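## Task

Take plate C15 out of nest N1, put it down flat and fully seated between the locators on the sealer stage, then press the sealer's START button and wait for its lamp to go amber and then green. Once a cycle begins and until the stage has come back out, the robot must not contact the stage, the plate on it or its foil, or the task fails. It counts as done only if C15 ends up sealed and seated on the extended stage without the robot holding anything in place, the plate in N2 is left exactly as it was, and the gripper has released and moved away.

## Robot and tools

Robot: one Doosan M1013 six-joint arm carrying a Robotiq 2F-140 parallel gripper. There is only one arm, so every motion command is a single row. The fingers point along the gripper's own +z axis and close along its y axis. The reported end_effector_position is the spot between the pads when closed; closed fingertips stick out about 33 mm past it (about 9 mm when fully open), and while closing the tips travel roughly 24 mm further out, so keep that clearance over any surface.

Frame: the scene frame has its origin on the tabletop right under the arm base, +z up, +y to the left when facing along +x. Positions are metres, orientations are quaternions written w first. The printed hand position can be slightly off, more so at long reach.

The row: every motion uses one list of 10 numbers in this order: x, y, z, qw, qx, qy, qz, position, force_limit, speed. The first seven are an absolute gripper pose in the scene frame (a place to go to, not an offset). The last three are normalised to -1..1. position: +1 fully open (140 mm), about -0.8 pads touching, -1 means close until blocked. force_limit: grip strength, roughly 14 N at -1, 60 N at 0, 107 N at +1. speed: finger gap rate, about 30, 140, 250 mm/s at -1, 0, +1. Repeat the desired quaternion in every row rather than copying a possibly drifted reported one.

Tools:
- execute_actions(actions, pictures): actions is a list holding zero or one item. An empty list just reports the state. An item {"rows": [...], "steps": n} plays up to 15 rows, one per 1/30 s step (n at most 15, default 15; the last row repeats if rows run out). An item {"steps": n} with no rows waits n steps (up to 300) counted from the previous result, including your thinking time. Each step's commanded pose is clipped to within 70 mm and 16 degrees of the measured pose, so a distant target needs several calls; after the call ends the arm only continues to the last clipped pose. A target more than 0.6 m from the last reported position along any gripper axis is refused outright. pictures (boolean) toggles camera images; by default they are included.
- move(target, speed): target is one 10-number row as above (absolute pose plus finger values, the finger values sent at the start). The gripper follows a straight path there, taking 0.5 to 10 s; speed is m/s from 0.002 to 0.5 (default 0.25), turning capped at twice that in rad/s. It does not avoid obstacles and may overshoot speed, especially near a straight arm. The result line move: reports the ending (done, off_target, moving, held, fault), which limits acted (paced = pose clipped, held = some steps blocked, after which the arm may lurch fast) and the distance left to target.
- wait(seconds): 0 to 10 s of letting the scene run with no new command.
- zoom_image(camera, region): camera is cam_high (896x504), cam_low (896x504) or cam_wrist (504x504, fisheye); region is [x0, y0, x1, y1] in pixels from the image's top-left, at most 504 by 504.
- read_manual(section): returns only licence texts; no motion.
- finished_scene(scene): pass the current scene number to end and grade it and load the next task. Irreversible; call only when the goal holds on its own.

Results: the state line gives gripper position, quaternion and linear/angular velocity in the scene frame, plus joint positions. object_status: 0 moving, 1 blocked while opening, 2 blocked while closing (a good grip), 3 reached target or pads met (thin items might still be held). position_measured is in counts: 3 fully open, 230 pads together, not linear. To squeeze harder while status is 2, raise force_limit and nudge position (e.g. -1 to -0.98). Flange force is the estimated external force on the gripper, including a held load's weight, noisy especially after sudden stops. "pose unreachable" and HELD mark steps where the clearance check altered or blocked the command (the base mount counts as arm). Hand target shows the pose the controller is currently heading for.



Hazards: contact torque over a joint's load limit (waist/shoulder 323, elbow 152, wrist joints 42.7 N m) or any external force of 144 N causes a 10 s fault stop that skips the rest of the call. The arm is stiff, so aiming even slightly past a firm contact, or approaching fast, can trigger it; approach slowly and stop at contact. MOTOR HOT warns of overheating from holding loads; at the limit the brakes lock until cool. Never drop, slam or knock anything off the table, which ends the scene. Loose objects may occasionally be nudged by an outside disturbance. A red sealer lamp means the plate is unseated or the stage was blocked: fix it and press START again. Keep well clear of the stage during a cycle.

Each tool is called after "Emit:" in YAML: its name, and indented under it one key for each argument.

## Session

Emit:
execute_actions:
  actions: []

Scene clock: 0.00 s of 6600.00 s.
end_effector_position=(+0.0366, +0.1464, +0.3263) position_measured=3 object_status=3 end_effector_quat_wxyz=(-0.015, -0.183, +0.983, -0.001) end_effector_velocity=(-0.000, -0.000, -0.000) end_effector_angular_velocity=(-0.001, +0.000, +0.000)
Joint positions: [ 1.008 -0.732  2.363  0.018  1.516 -0.882]
Joint velocities: [-0.     0.     0.    -0.     0.001 -0.   ]
Flange force (N, the push that the arm receives, along the gripper's own x y z axes): no reading
Hand target: +0.037, +0.146, +0.326; -0.015, -0.183, +0.983, -0.001

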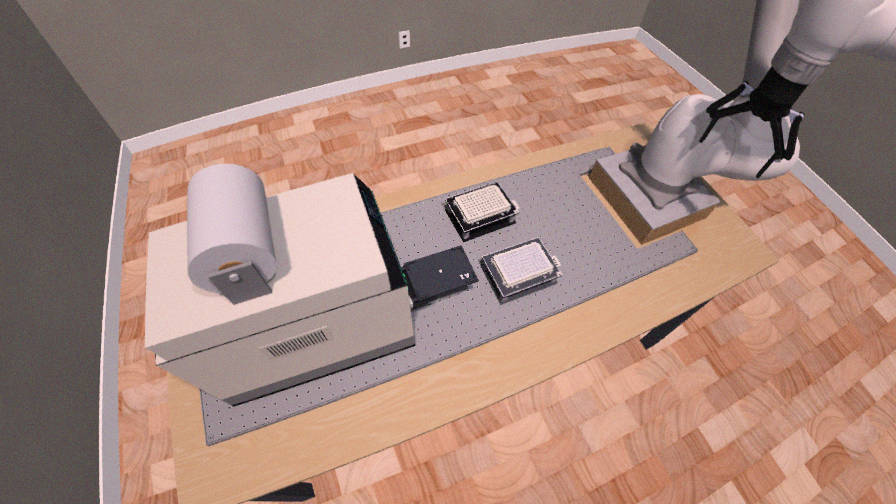

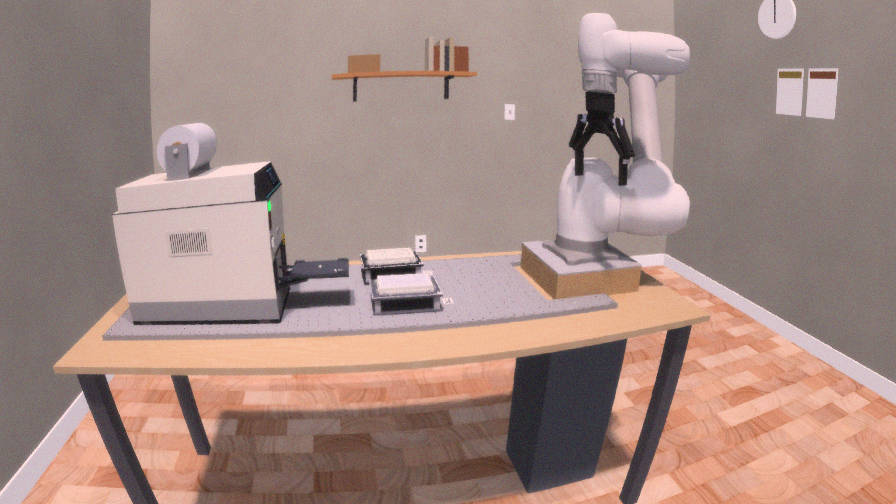

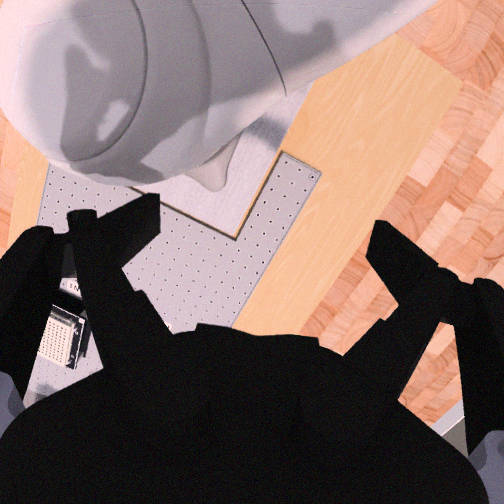

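Emit:
move:
  target: [0.45,0,0.4,0,0,1,0,1,0,0]

Emit:
zoom_image:
  camera: "cam_high"
  region: [340,160,600,320]

Emit:
zoom_image:
  camera: "cam_low"
  region: [230,150,480,330]

Scene clock: 5.03 s of 6600.00 s.
end_effector_position=(+0.4499, +0.0003, +0.3998) position_measured=3 object_status=3 end_effector_quat_wxyz=(-0.000, +0.000, +1.000, +0.001) end_effector_velocity=(+0.000, -0.000, +0.001) end_effector_angular_velocity=(+0.000, +0.000, -0.001)
Joint positions: [-0.146 -0.172  1.936  0.016  1.369 -1.67 ]
Joint velocities: [-0.     0.    -0.001  0.     0.002  0.   ]
Flange force (N, the push that the arm receives, along the gripper's own x y z axes): [-0.2 -1.3 -3.5]
Hand target: +0.450, +0.000, +0.400; -0.000, +0.000, +1.000, +0.001
Off the commanded pose: 0.000 m, 0 deg.
move: done

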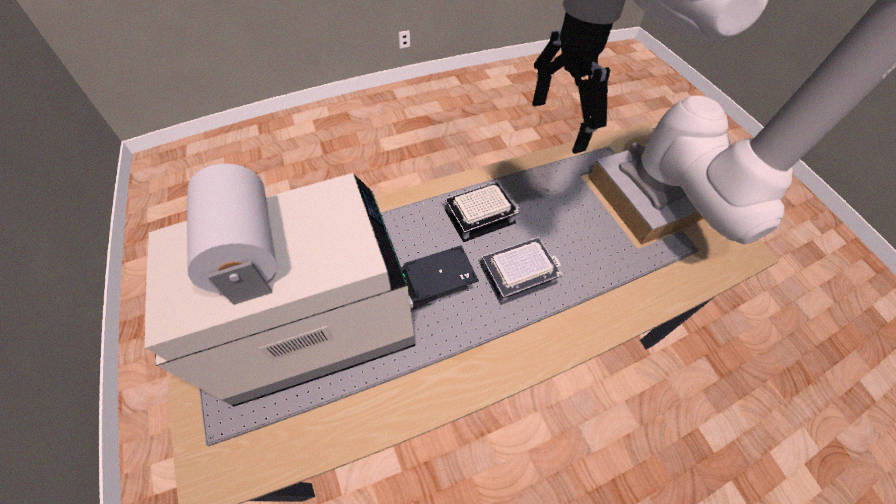

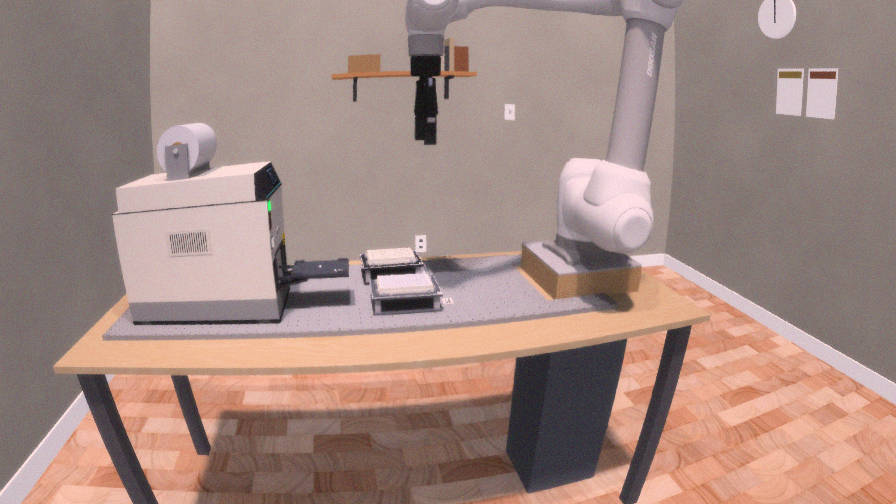

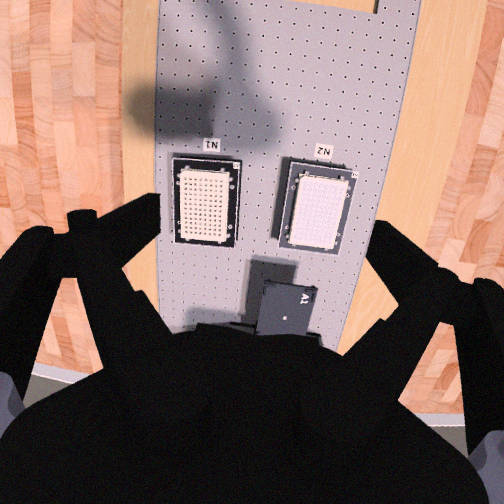

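Region (340, 160, 600, 320) of cam_high's 896x504 image, scaled by 1.938, with more detail than that image has; it fills the top 310 rows of this view, and the rest is white.

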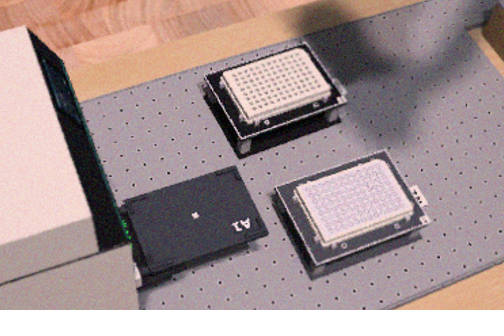

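Region (230, 150, 480, 330) of cam_low's 896x504 image, scaled by 2.016, with more detail than that image has; it fills the top 363 rows of this view, and the rest is white.

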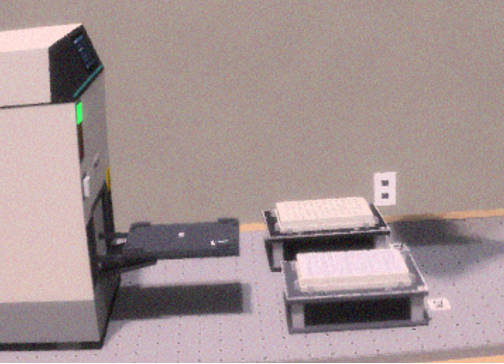

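Emit:
move:
  target: [0.5,-0.105,0.17,0,0,1,0,1,0,0]

Scene clock: 7.80 s of 6600.00 s.
end_effector_position=(+0.4996, -0.1049, +0.1701) position_measured=3 object_status=3 end_effector_quat_wxyz=(+0.000, +0.000, +1.000, +0.000) end_effector_velocity=(+0.001, -0.000, +0.000) end_effector_angular_velocity=(-0.000, -0.002, -0.001)
Joint positions: [-0.336  0.106  2.127  0.018  0.903 -1.868]
Joint velocities: [-0.     0.    -0.     0.    -0.002  0.   ]
Flange force (N, the push that the arm receives, along the gripper's own x y z axes): [0.4 -0.7 -3.0]
Hand target: +0.500, -0.105, +0.170; +0.000, +0.000, +1.000, +0.000
Off the commanded pose: 0.000 m, 0 deg.
move: done

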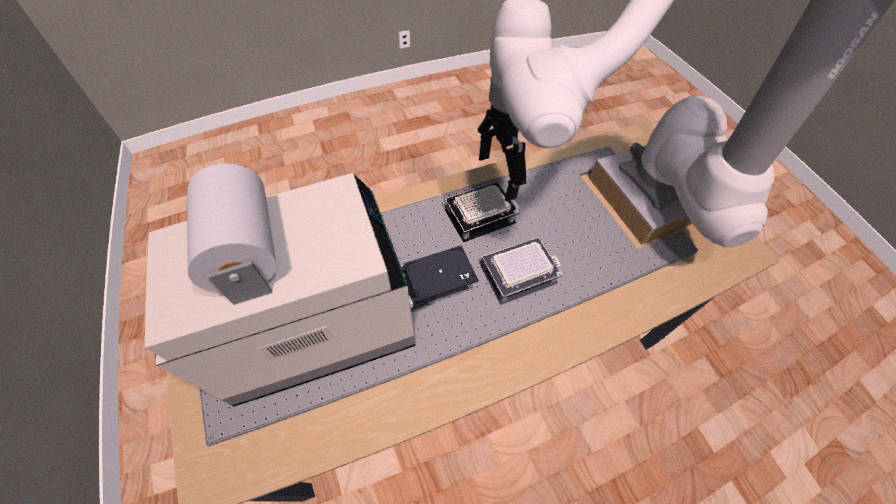

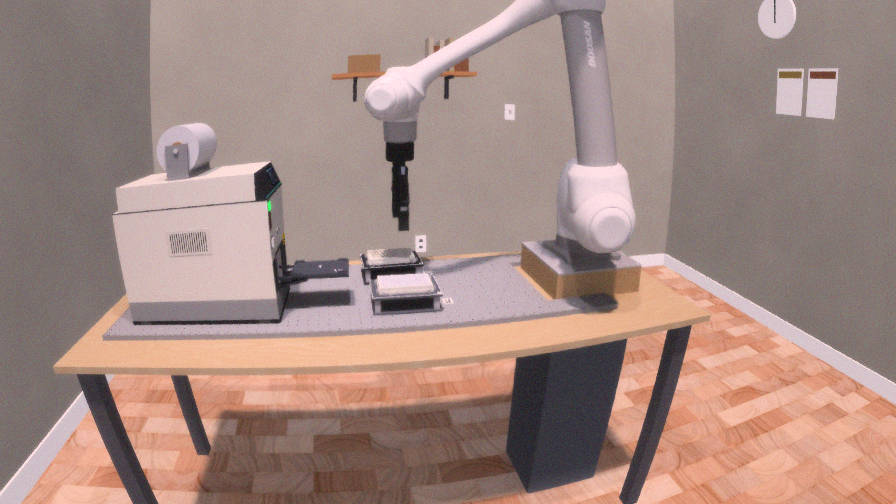

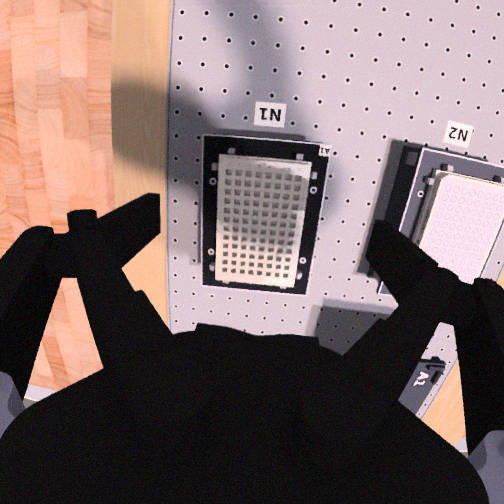

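Emit:
move:
  target: [0.525,-0.107,0.125,0,0,1,0,0.6,0,0]
  speed: 0.1

Emit:
zoom_image:
  camera: "cam_low"
  region: [330,200,470,300]

Scene clock: 11.33 s of 6600.00 s.
end_effector_position=(+0.5249, -0.1070, +0.1251) position_measured=53 object_status=3 end_effector_quat_wxyz=(-0.000, +0.000, +1.000, -0.000) end_effector_velocity=(+0.000, +0.000, -0.001) end_effector_angular_velocity=(+0.000, +0.000, -0.001)
Joint positions: [-0.325  0.198  2.12   0.019  0.818 -1.859]
Joint velocities: [ 0.     0.002  0.     0.    -0.001  0.001]
Flange force (N, the push that the arm receives, along the gripper's own x y z axes): [1.3 -1.0 -3.6]
Hand target: +0.525, -0.107, +0.125; -0.000, +0.000, +1.000, -0.000
Off the commanded pose: 0.000 m, 0 deg.
move: done

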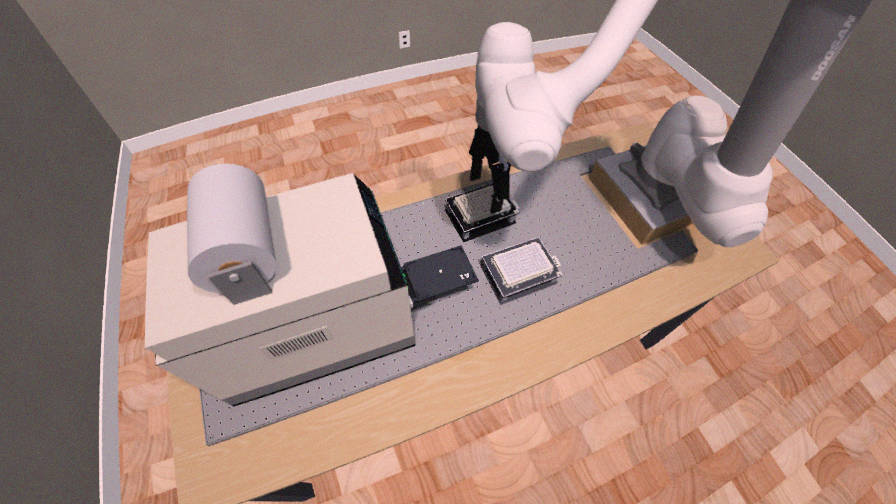

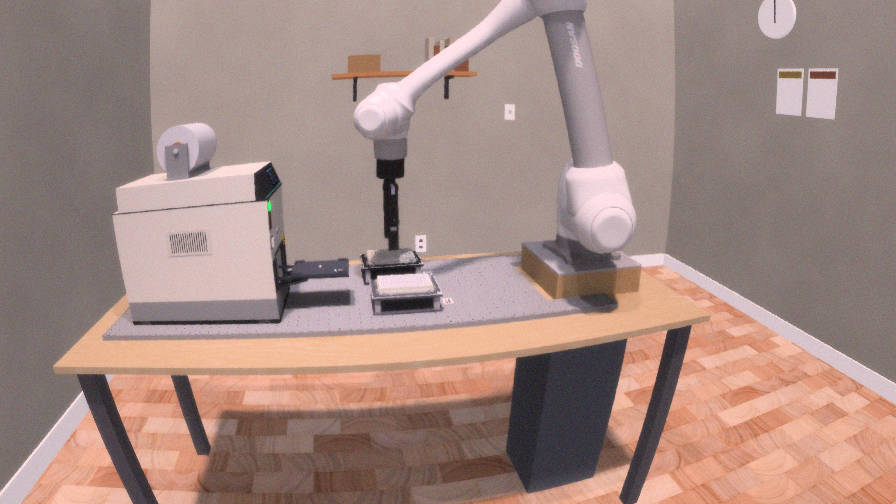

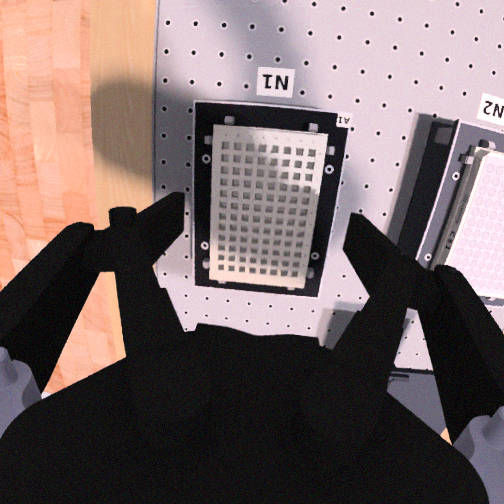

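Region (330, 200, 470, 300) of cam_low's 896x504 image, scaled by 3.600, with more detail than that image has; it fills the top 360 rows of this view, and the rest is white.

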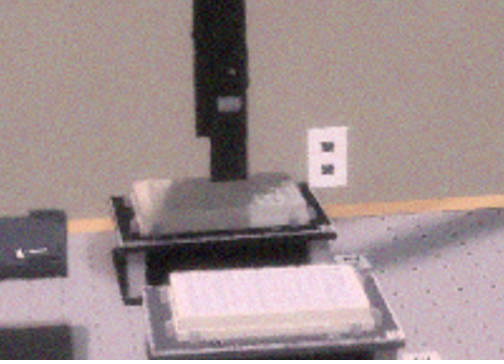

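Emit:
move:
  target: [0.529,-0.108,0.103,0,0,1,0,0.5,-0.5,-0.5]
  speed: 0.04

Emit:
zoom_image:
  camera: "cam_low"
  region: [330,200,470,300]

Scene clock: 13.63 s of 6600.00 s.
end_effector_position=(+0.5290, -0.1080, +0.1030) position_measured=66 object_status=3 end_effector_quat_wxyz=(+0.000, +0.000, +1.000, -0.000) end_effector_velocity=(+0.001, -0.001, -0.001) end_effector_angular_velocity=(-0.002, -0.000, +0.002)
Joint positions: [-0.324  0.232  2.128  0.02   0.775 -1.859]
Joint velocities: [-0.     0.001 -0.001 -0.002 -0.001 -0.   ]
Flange force (N, the push that the arm receives, along the gripper's own x y z axes): [0.6 -0.6 -4.6]
Hand target: +0.529, -0.108, +0.103; -0.000, +0.000, +1.000, -0.000
Off the commanded pose: 0.000 m, 0 deg.
move: done

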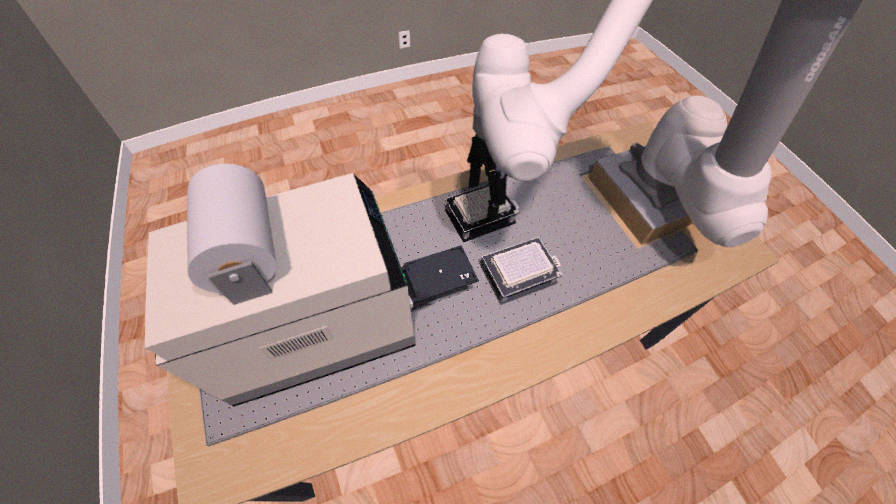

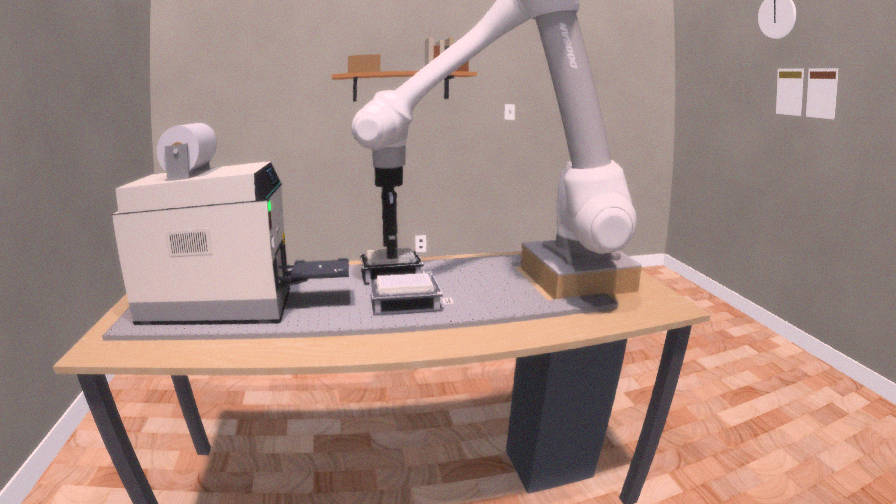

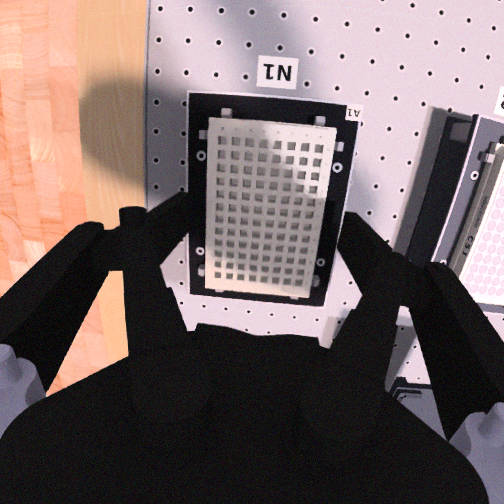

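Region (330, 200, 470, 300) of cam_low's 896x504 image, scaled by 3.600, with more detail than that image has; it fills the top 360 rows of this view, and the rest is white.

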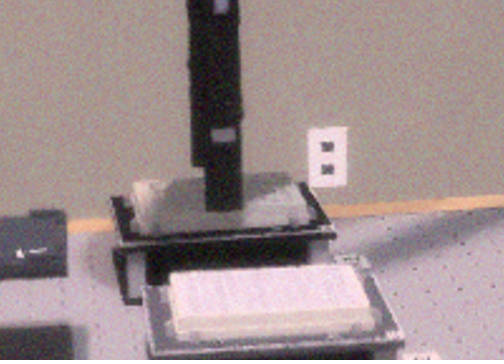

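Emit:
move:
  target: [0.529,-0.108,0.093,0,0,1,0,0.5,-0.5,-0.5]
  speed: 0.02

Emit:
move:
  target: [0.529,-0.108,0.093,0,0,1,0,-1,-0.6,-1]

Emit:
zoom_image:
  camera: "cam_low"
  region: [330,200,470,300]

Scene clock: 16.37 s of 6600.00 s.
end_effector_position=(+0.5290, -0.1080, +0.0930) position_measured=66 object_status=3 end_effector_quat_wxyz=(+0.000, +0.000, +1.000, -0.000) end_effector_velocity=(-0.000, +0.000, -0.001) end_effector_angular_velocity=(+0.000, +0.000, -0.000)
Joint positions: [-0.324  0.246  2.135  0.02   0.754 -1.86 ]
Joint velocities: [ 0.     0.001  0.001  0.    -0.001 -0.   ]
Flange force (N, the push that the arm receives, along the gripper's own x y z axes): [1.2 -1.3 -3.2]
Hand target: +0.529, -0.108, +0.093; -0.000, +0.000, +1.000, -0.000
Off the commanded pose: 0.000 m, 0 deg.
move: done

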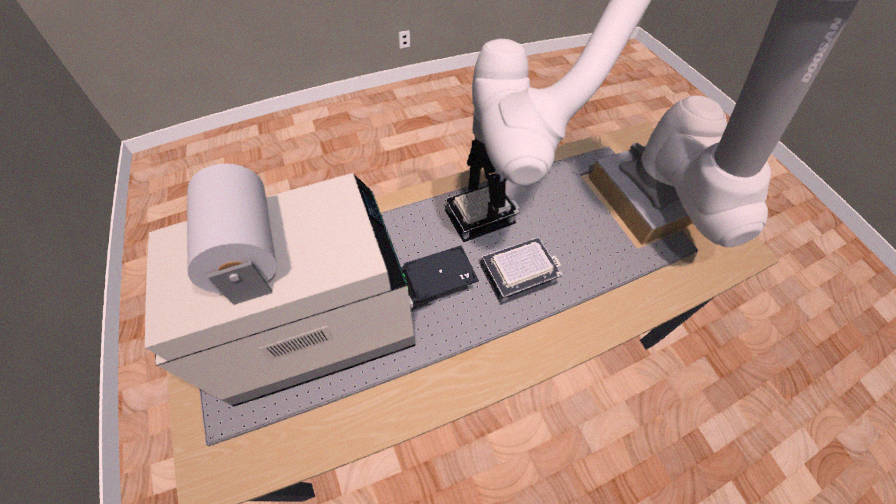

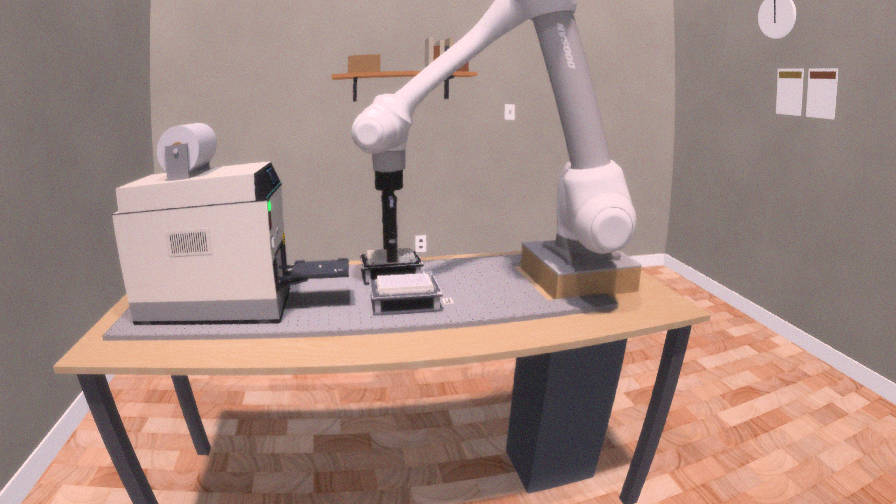

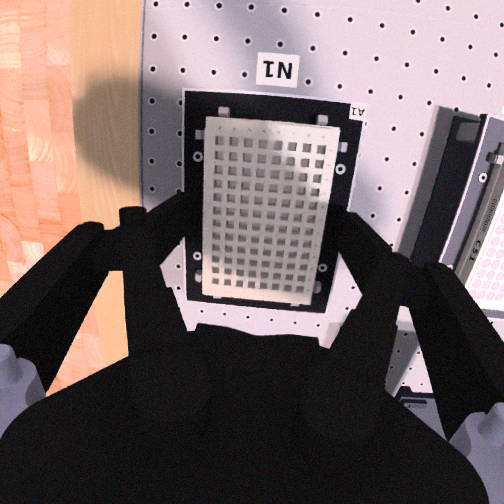

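Scene clock: 17.40 s of 6600.00 s.
end_effector_position=(+0.5290, -0.1080, +0.0930) position_measured=106 object_status=2 end_effector_quat_wxyz=(+0.000, -0.000, +1.000, -0.000) end_effector_velocity=(-0.001, +0.000, -0.001) end_effector_angular_velocity=(+0.001, +0.003, -0.000)
Joint positions: [-0.324  0.246  2.135  0.02   0.754 -1.86 ]
Joint velocities: [-0.     0.001  0.     0.     0.001 -0.   ]
Flange force (N, the push that the arm receives, along the gripper's own x y z axes): [7.7 -27.5 -47.7]
Hand target: +0.529, -0.108, +0.093; +0.000, +0.000, +1.000, -0.000
Off the commanded pose: 0.000 m, 0 deg.
move: done

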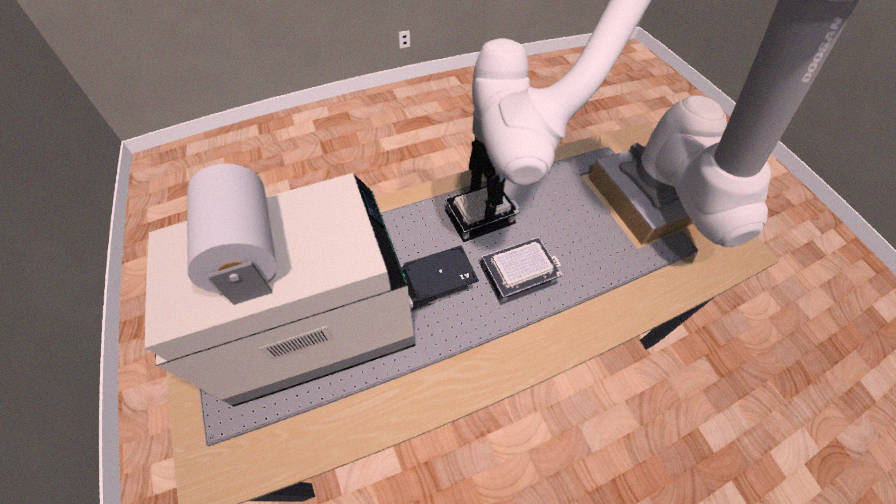

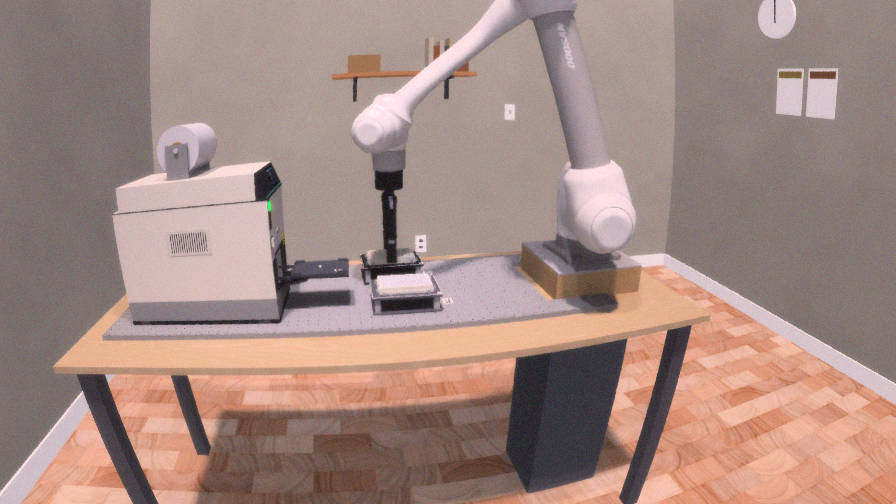

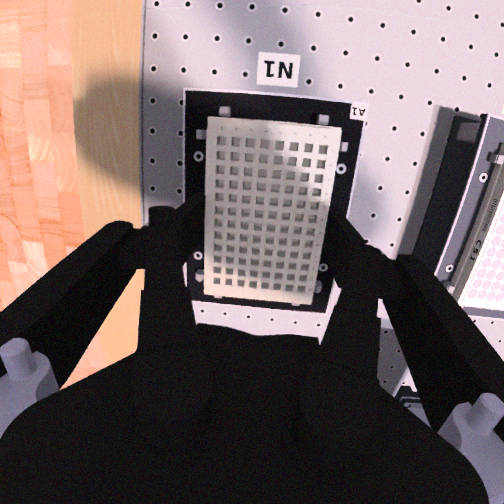

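Region (330, 200, 470, 300) of cam_low's 896x504 image, scaled by 3.600, with more detail than that image has; it fills the top 360 rows of this view, and the rest is white.

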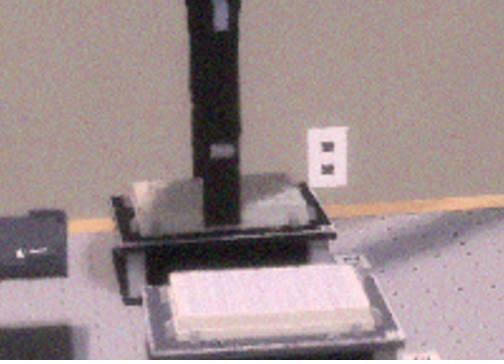

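Emit:
move:
  target: [0.529,-0.11,0.0945,0,0,1,0,-0.98,-0.4,-1]
  speed: 0.01

Emit:
move:
  target: [0.529,-0.11,0.15,0,0,1,0,-0.98,-0.4,-1]
  speed: 0.06

Emit:
move:
  target: [0.69,0.04,0.15,0,0,1,0,-0.98,-0.4,-1]
  speed: 0.15

Emit:
zoom_image:
  camera: "cam_low"
  region: [250,190,390,300]

Emit:
zoom_image:
  camera: "cam_high"
  region: [370,190,530,320]

Scene clock: 20.03 s of 6600.00 s.
end_effector_position=(+0.5290, -0.1100, +0.0944) position_measured=108 object_status=2 end_effector_quat_wxyz=(-0.000, -0.000, +1.000, +0.000) end_effector_velocity=(+0.000, -0.000, +0.001) end_effector_angular_velocity=(-0.000, -0.001, -0.000)
Joint positions: [-0.328  0.245  2.133  0.02   0.757 -1.863]
Joint velocities: [-0.    -0.001 -0.     0.     0.    -0.   ]
Flange force (N, the push that the arm receives, along the gripper's own x y z axes): [1.7 6.7 -2.7]
Hand target: +0.529, -0.110, +0.094; +0.000, -0.000, +1.000, +0.000
Off the commanded pose: 0.000 m, 0 deg.
move: done

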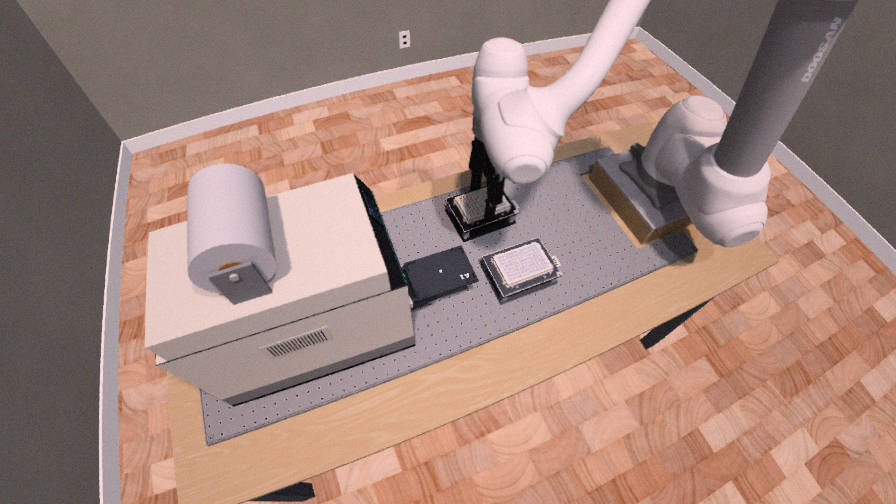

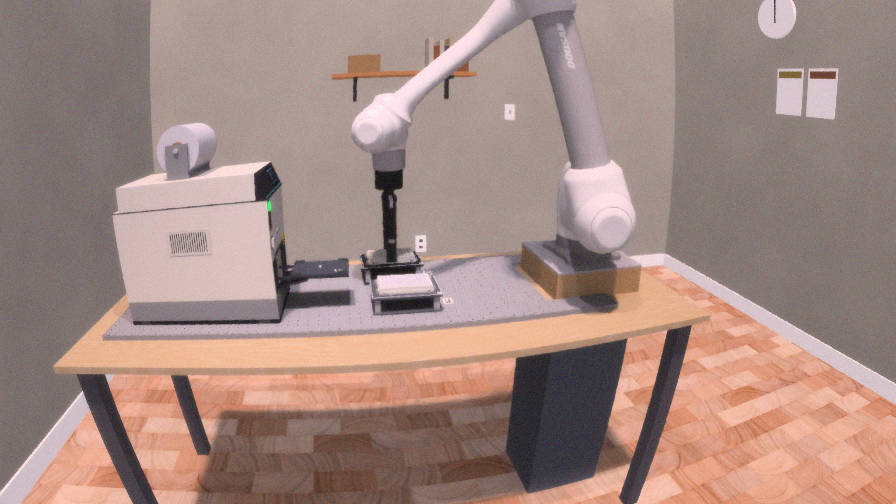

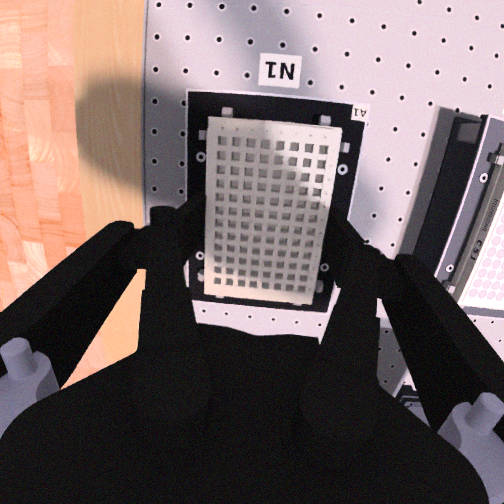

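Scene clock: 21.27 s of 6600.00 s.
end_effector_position=(+0.5291, -0.1100, +0.1499) position_measured=108 object_status=2 end_effector_quat_wxyz=(-0.000, -0.000, +1.000, +0.000) end_effector_velocity=(-0.000, -0.000, +0.000) end_effector_angular_velocity=(-0.000, -0.000, -0.000)
Joint positions: [-0.329  0.173  2.092  0.018  0.87  -1.862]
Joint velocities: [ 0.    -0.001 -0.    -0.     0.     0.001]
Flange force (N, the push that the arm receives, along the gripper's own x y z axes): [1.3 1.7 -3.5]
Hand target: +0.529, -0.110, +0.150; +0.000, -0.000, +1.000, +0.000
Off the commanded pose: 0.000 m, 0 deg.
move: done

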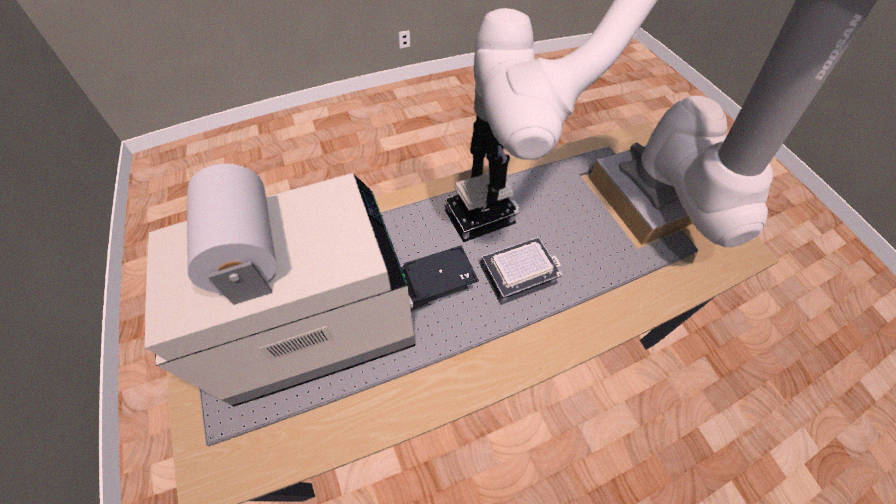

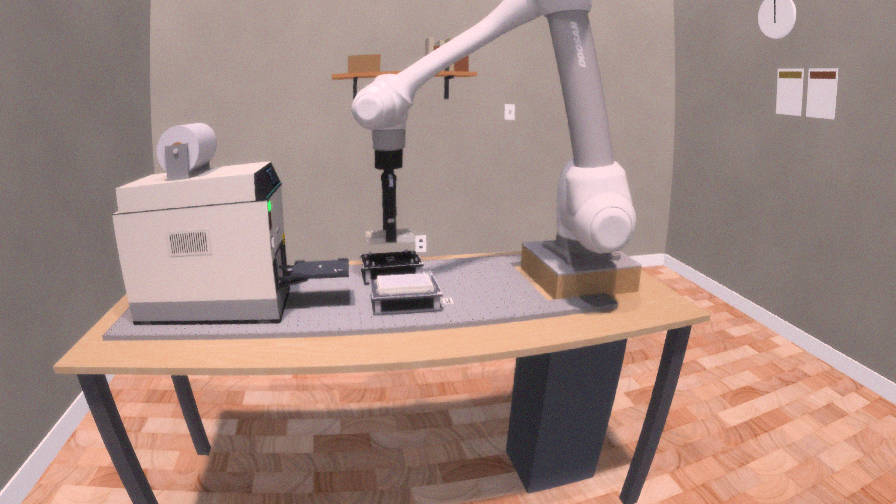

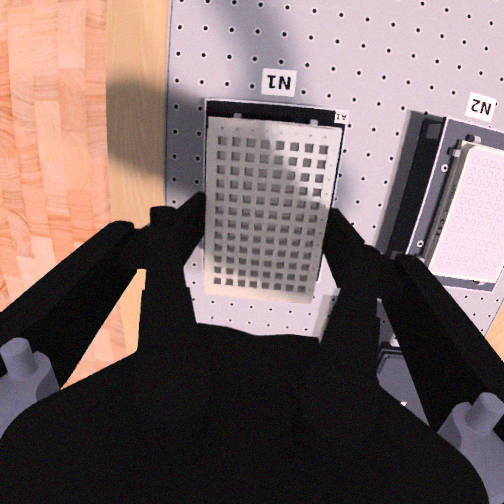

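Scene clock: 23.10 s of 6600.00 s.
end_effector_position=(+0.6901, +0.0396, +0.1499) position_measured=108 object_status=2 end_effector_quat_wxyz=(-0.000, -0.000, +1.000, -0.000) end_effector_velocity=(+0.001, +0.000, +0.001) end_effector_angular_velocity=(+0.001, -0.002, -0.000)
Joint positions: [-0.049  0.377  1.804  0.014  0.951 -1.578]
Joint velocities: [ 0.     0.    -0.002  0.001 -0.001  0.   ]
Flange force (N, the push that the arm receives, along the gripper's own x y z axes): [2.5 -1.1 -4.0]
Hand target: +0.690, +0.040, +0.150; -0.000, -0.000, +1.000, -0.000
Off the commanded pose: 0.000 m, 0 deg.
move: done

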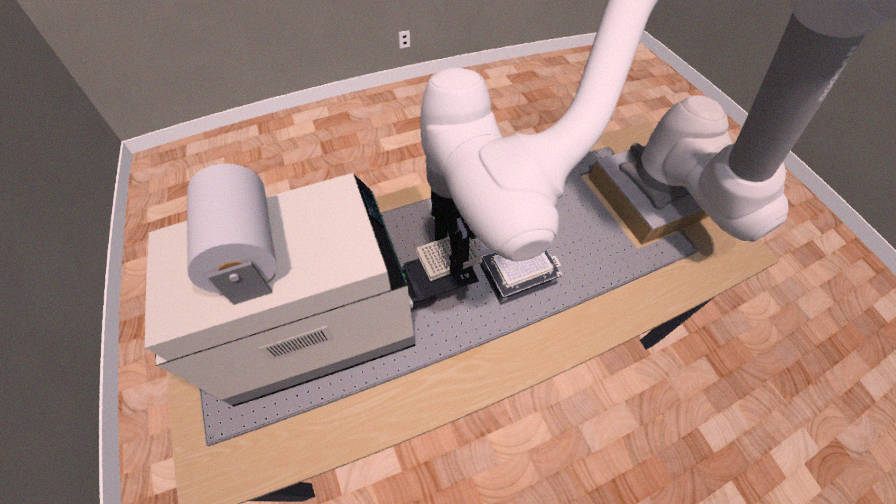

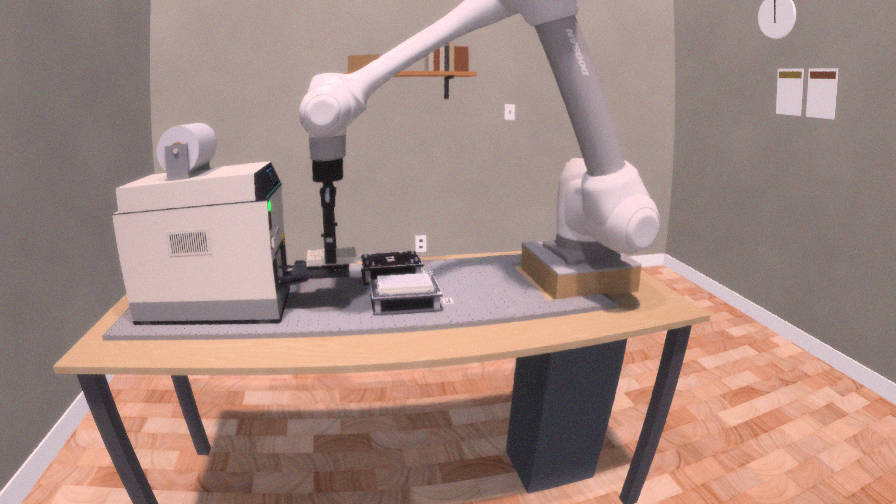

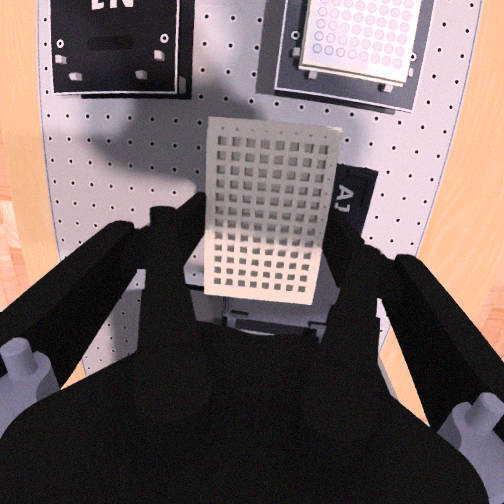

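Region (250, 190, 390, 300) of cam_low's 896x504 image, scaled by 3.600, with more detail than that image has; it fills the top 396 rows of this view, and the rest is white.

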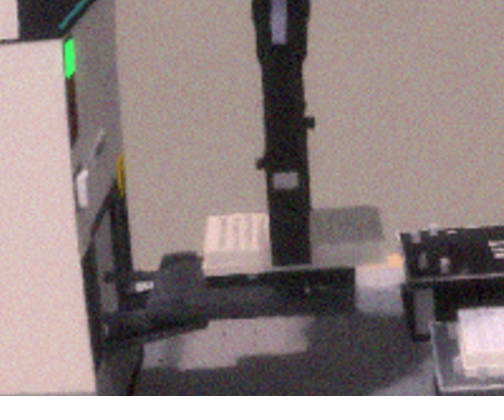

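Region (370, 190, 530, 320) of cam_high's 896x504 image, scaled by 3.150, with more detail than that image has; it fills the top 410 rows of this view, and the rest is white.

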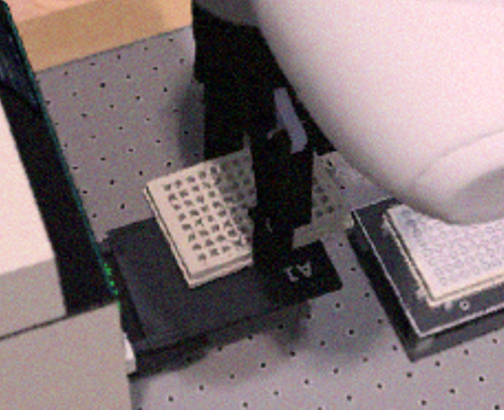

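Emit:
move:
  target: [0.72,0.065,0.14,0,0,1,0,-0.98,-0.4,-1]
  speed: 0.06

Emit:
zoom_image:
  camera: "cam_low"
  region: [270,220,370,300]

Emit:
zoom_image:
  camera: "cam_high"
  region: [390,220,500,320]

Emit:
zoom_image:
  camera: "cam_wrist"
  region: [160,80,400,340]

Scene clock: 26.07 s of 6600.00 s.
end_effector_position=(+0.7201, +0.0647, +0.1402) position_measured=108 object_status=2 end_effector_quat_wxyz=(+0.000, -0.000, +1.000, -0.000) end_effector_velocity=(-0.001, +0.001, -0.000) end_effector_angular_velocity=(+0.001, +0.001, +0.001)
Joint positions: [-0.014  0.428  1.745  0.013  0.958 -1.543]
Joint velocities: [0.001 0.    0.    0.001 0.001 0.   ]
Flange force (N, the push that the arm receives, along the gripper's own x y z axes): [16.8 -74.8 -111.7]
Hand target: +0.720, +0.065, +0.140; -0.000, -0.000, +1.000, -0.000
Off the commanded pose: 0.000 m, 0 deg.
move: done

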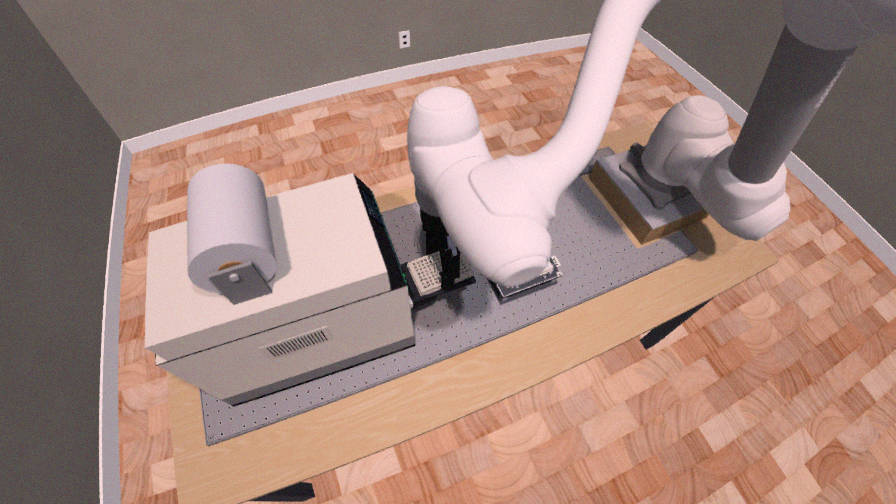

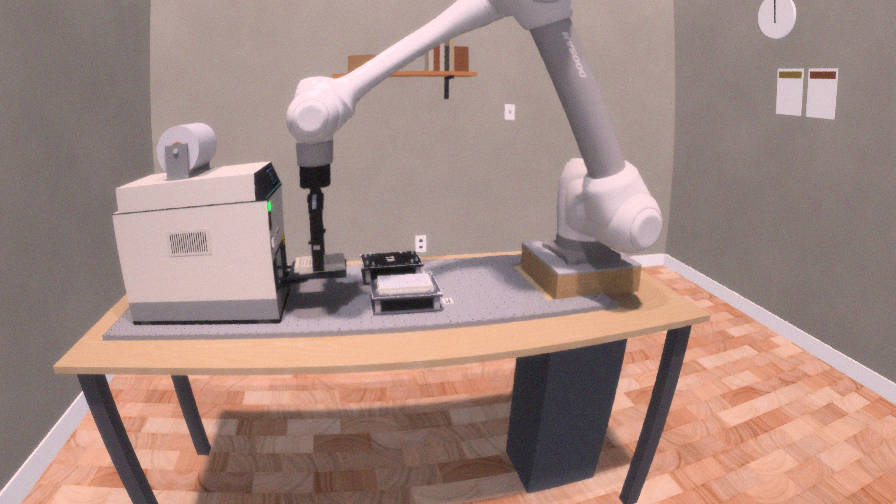

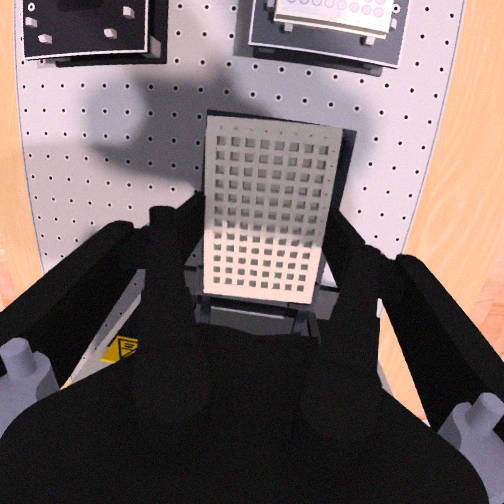

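Region (270, 220, 370, 300) of cam_low's 896x504 image, scaled by 5.040, with more detail than that image has; it fills the top 403 rows of this view, and the rest is white.

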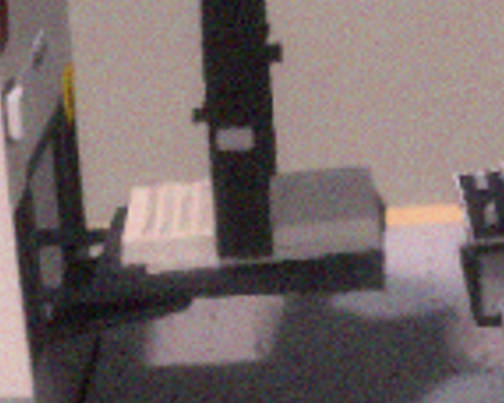

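Region (390, 220, 500, 320) of cam_high's 896x504 image, scaled by 4.582, with more detail than that image has; it fills the top 458 rows of this view, and the rest is white.

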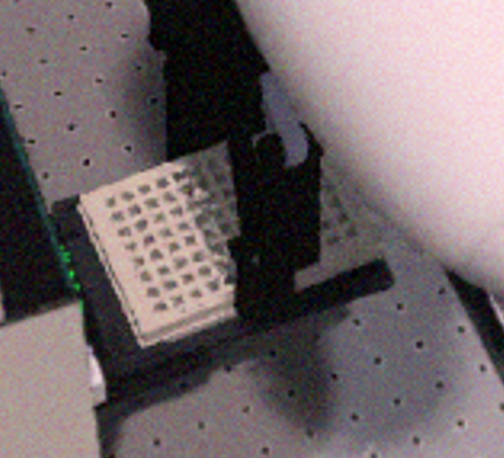

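Region (160, 80, 400, 340) of cam_wrist's 504x504 image, scaled by 1.938, with more detail than that image has; it fills the left 465 columns of this view, and the rest is white.

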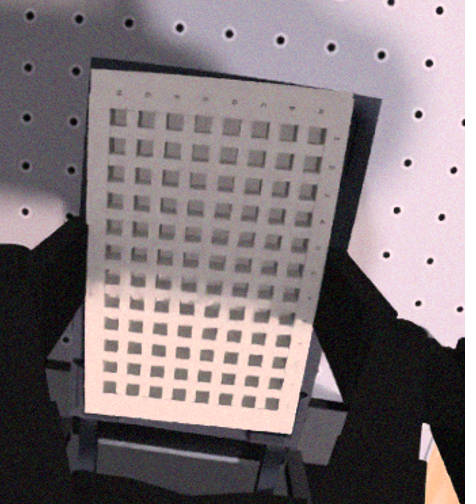

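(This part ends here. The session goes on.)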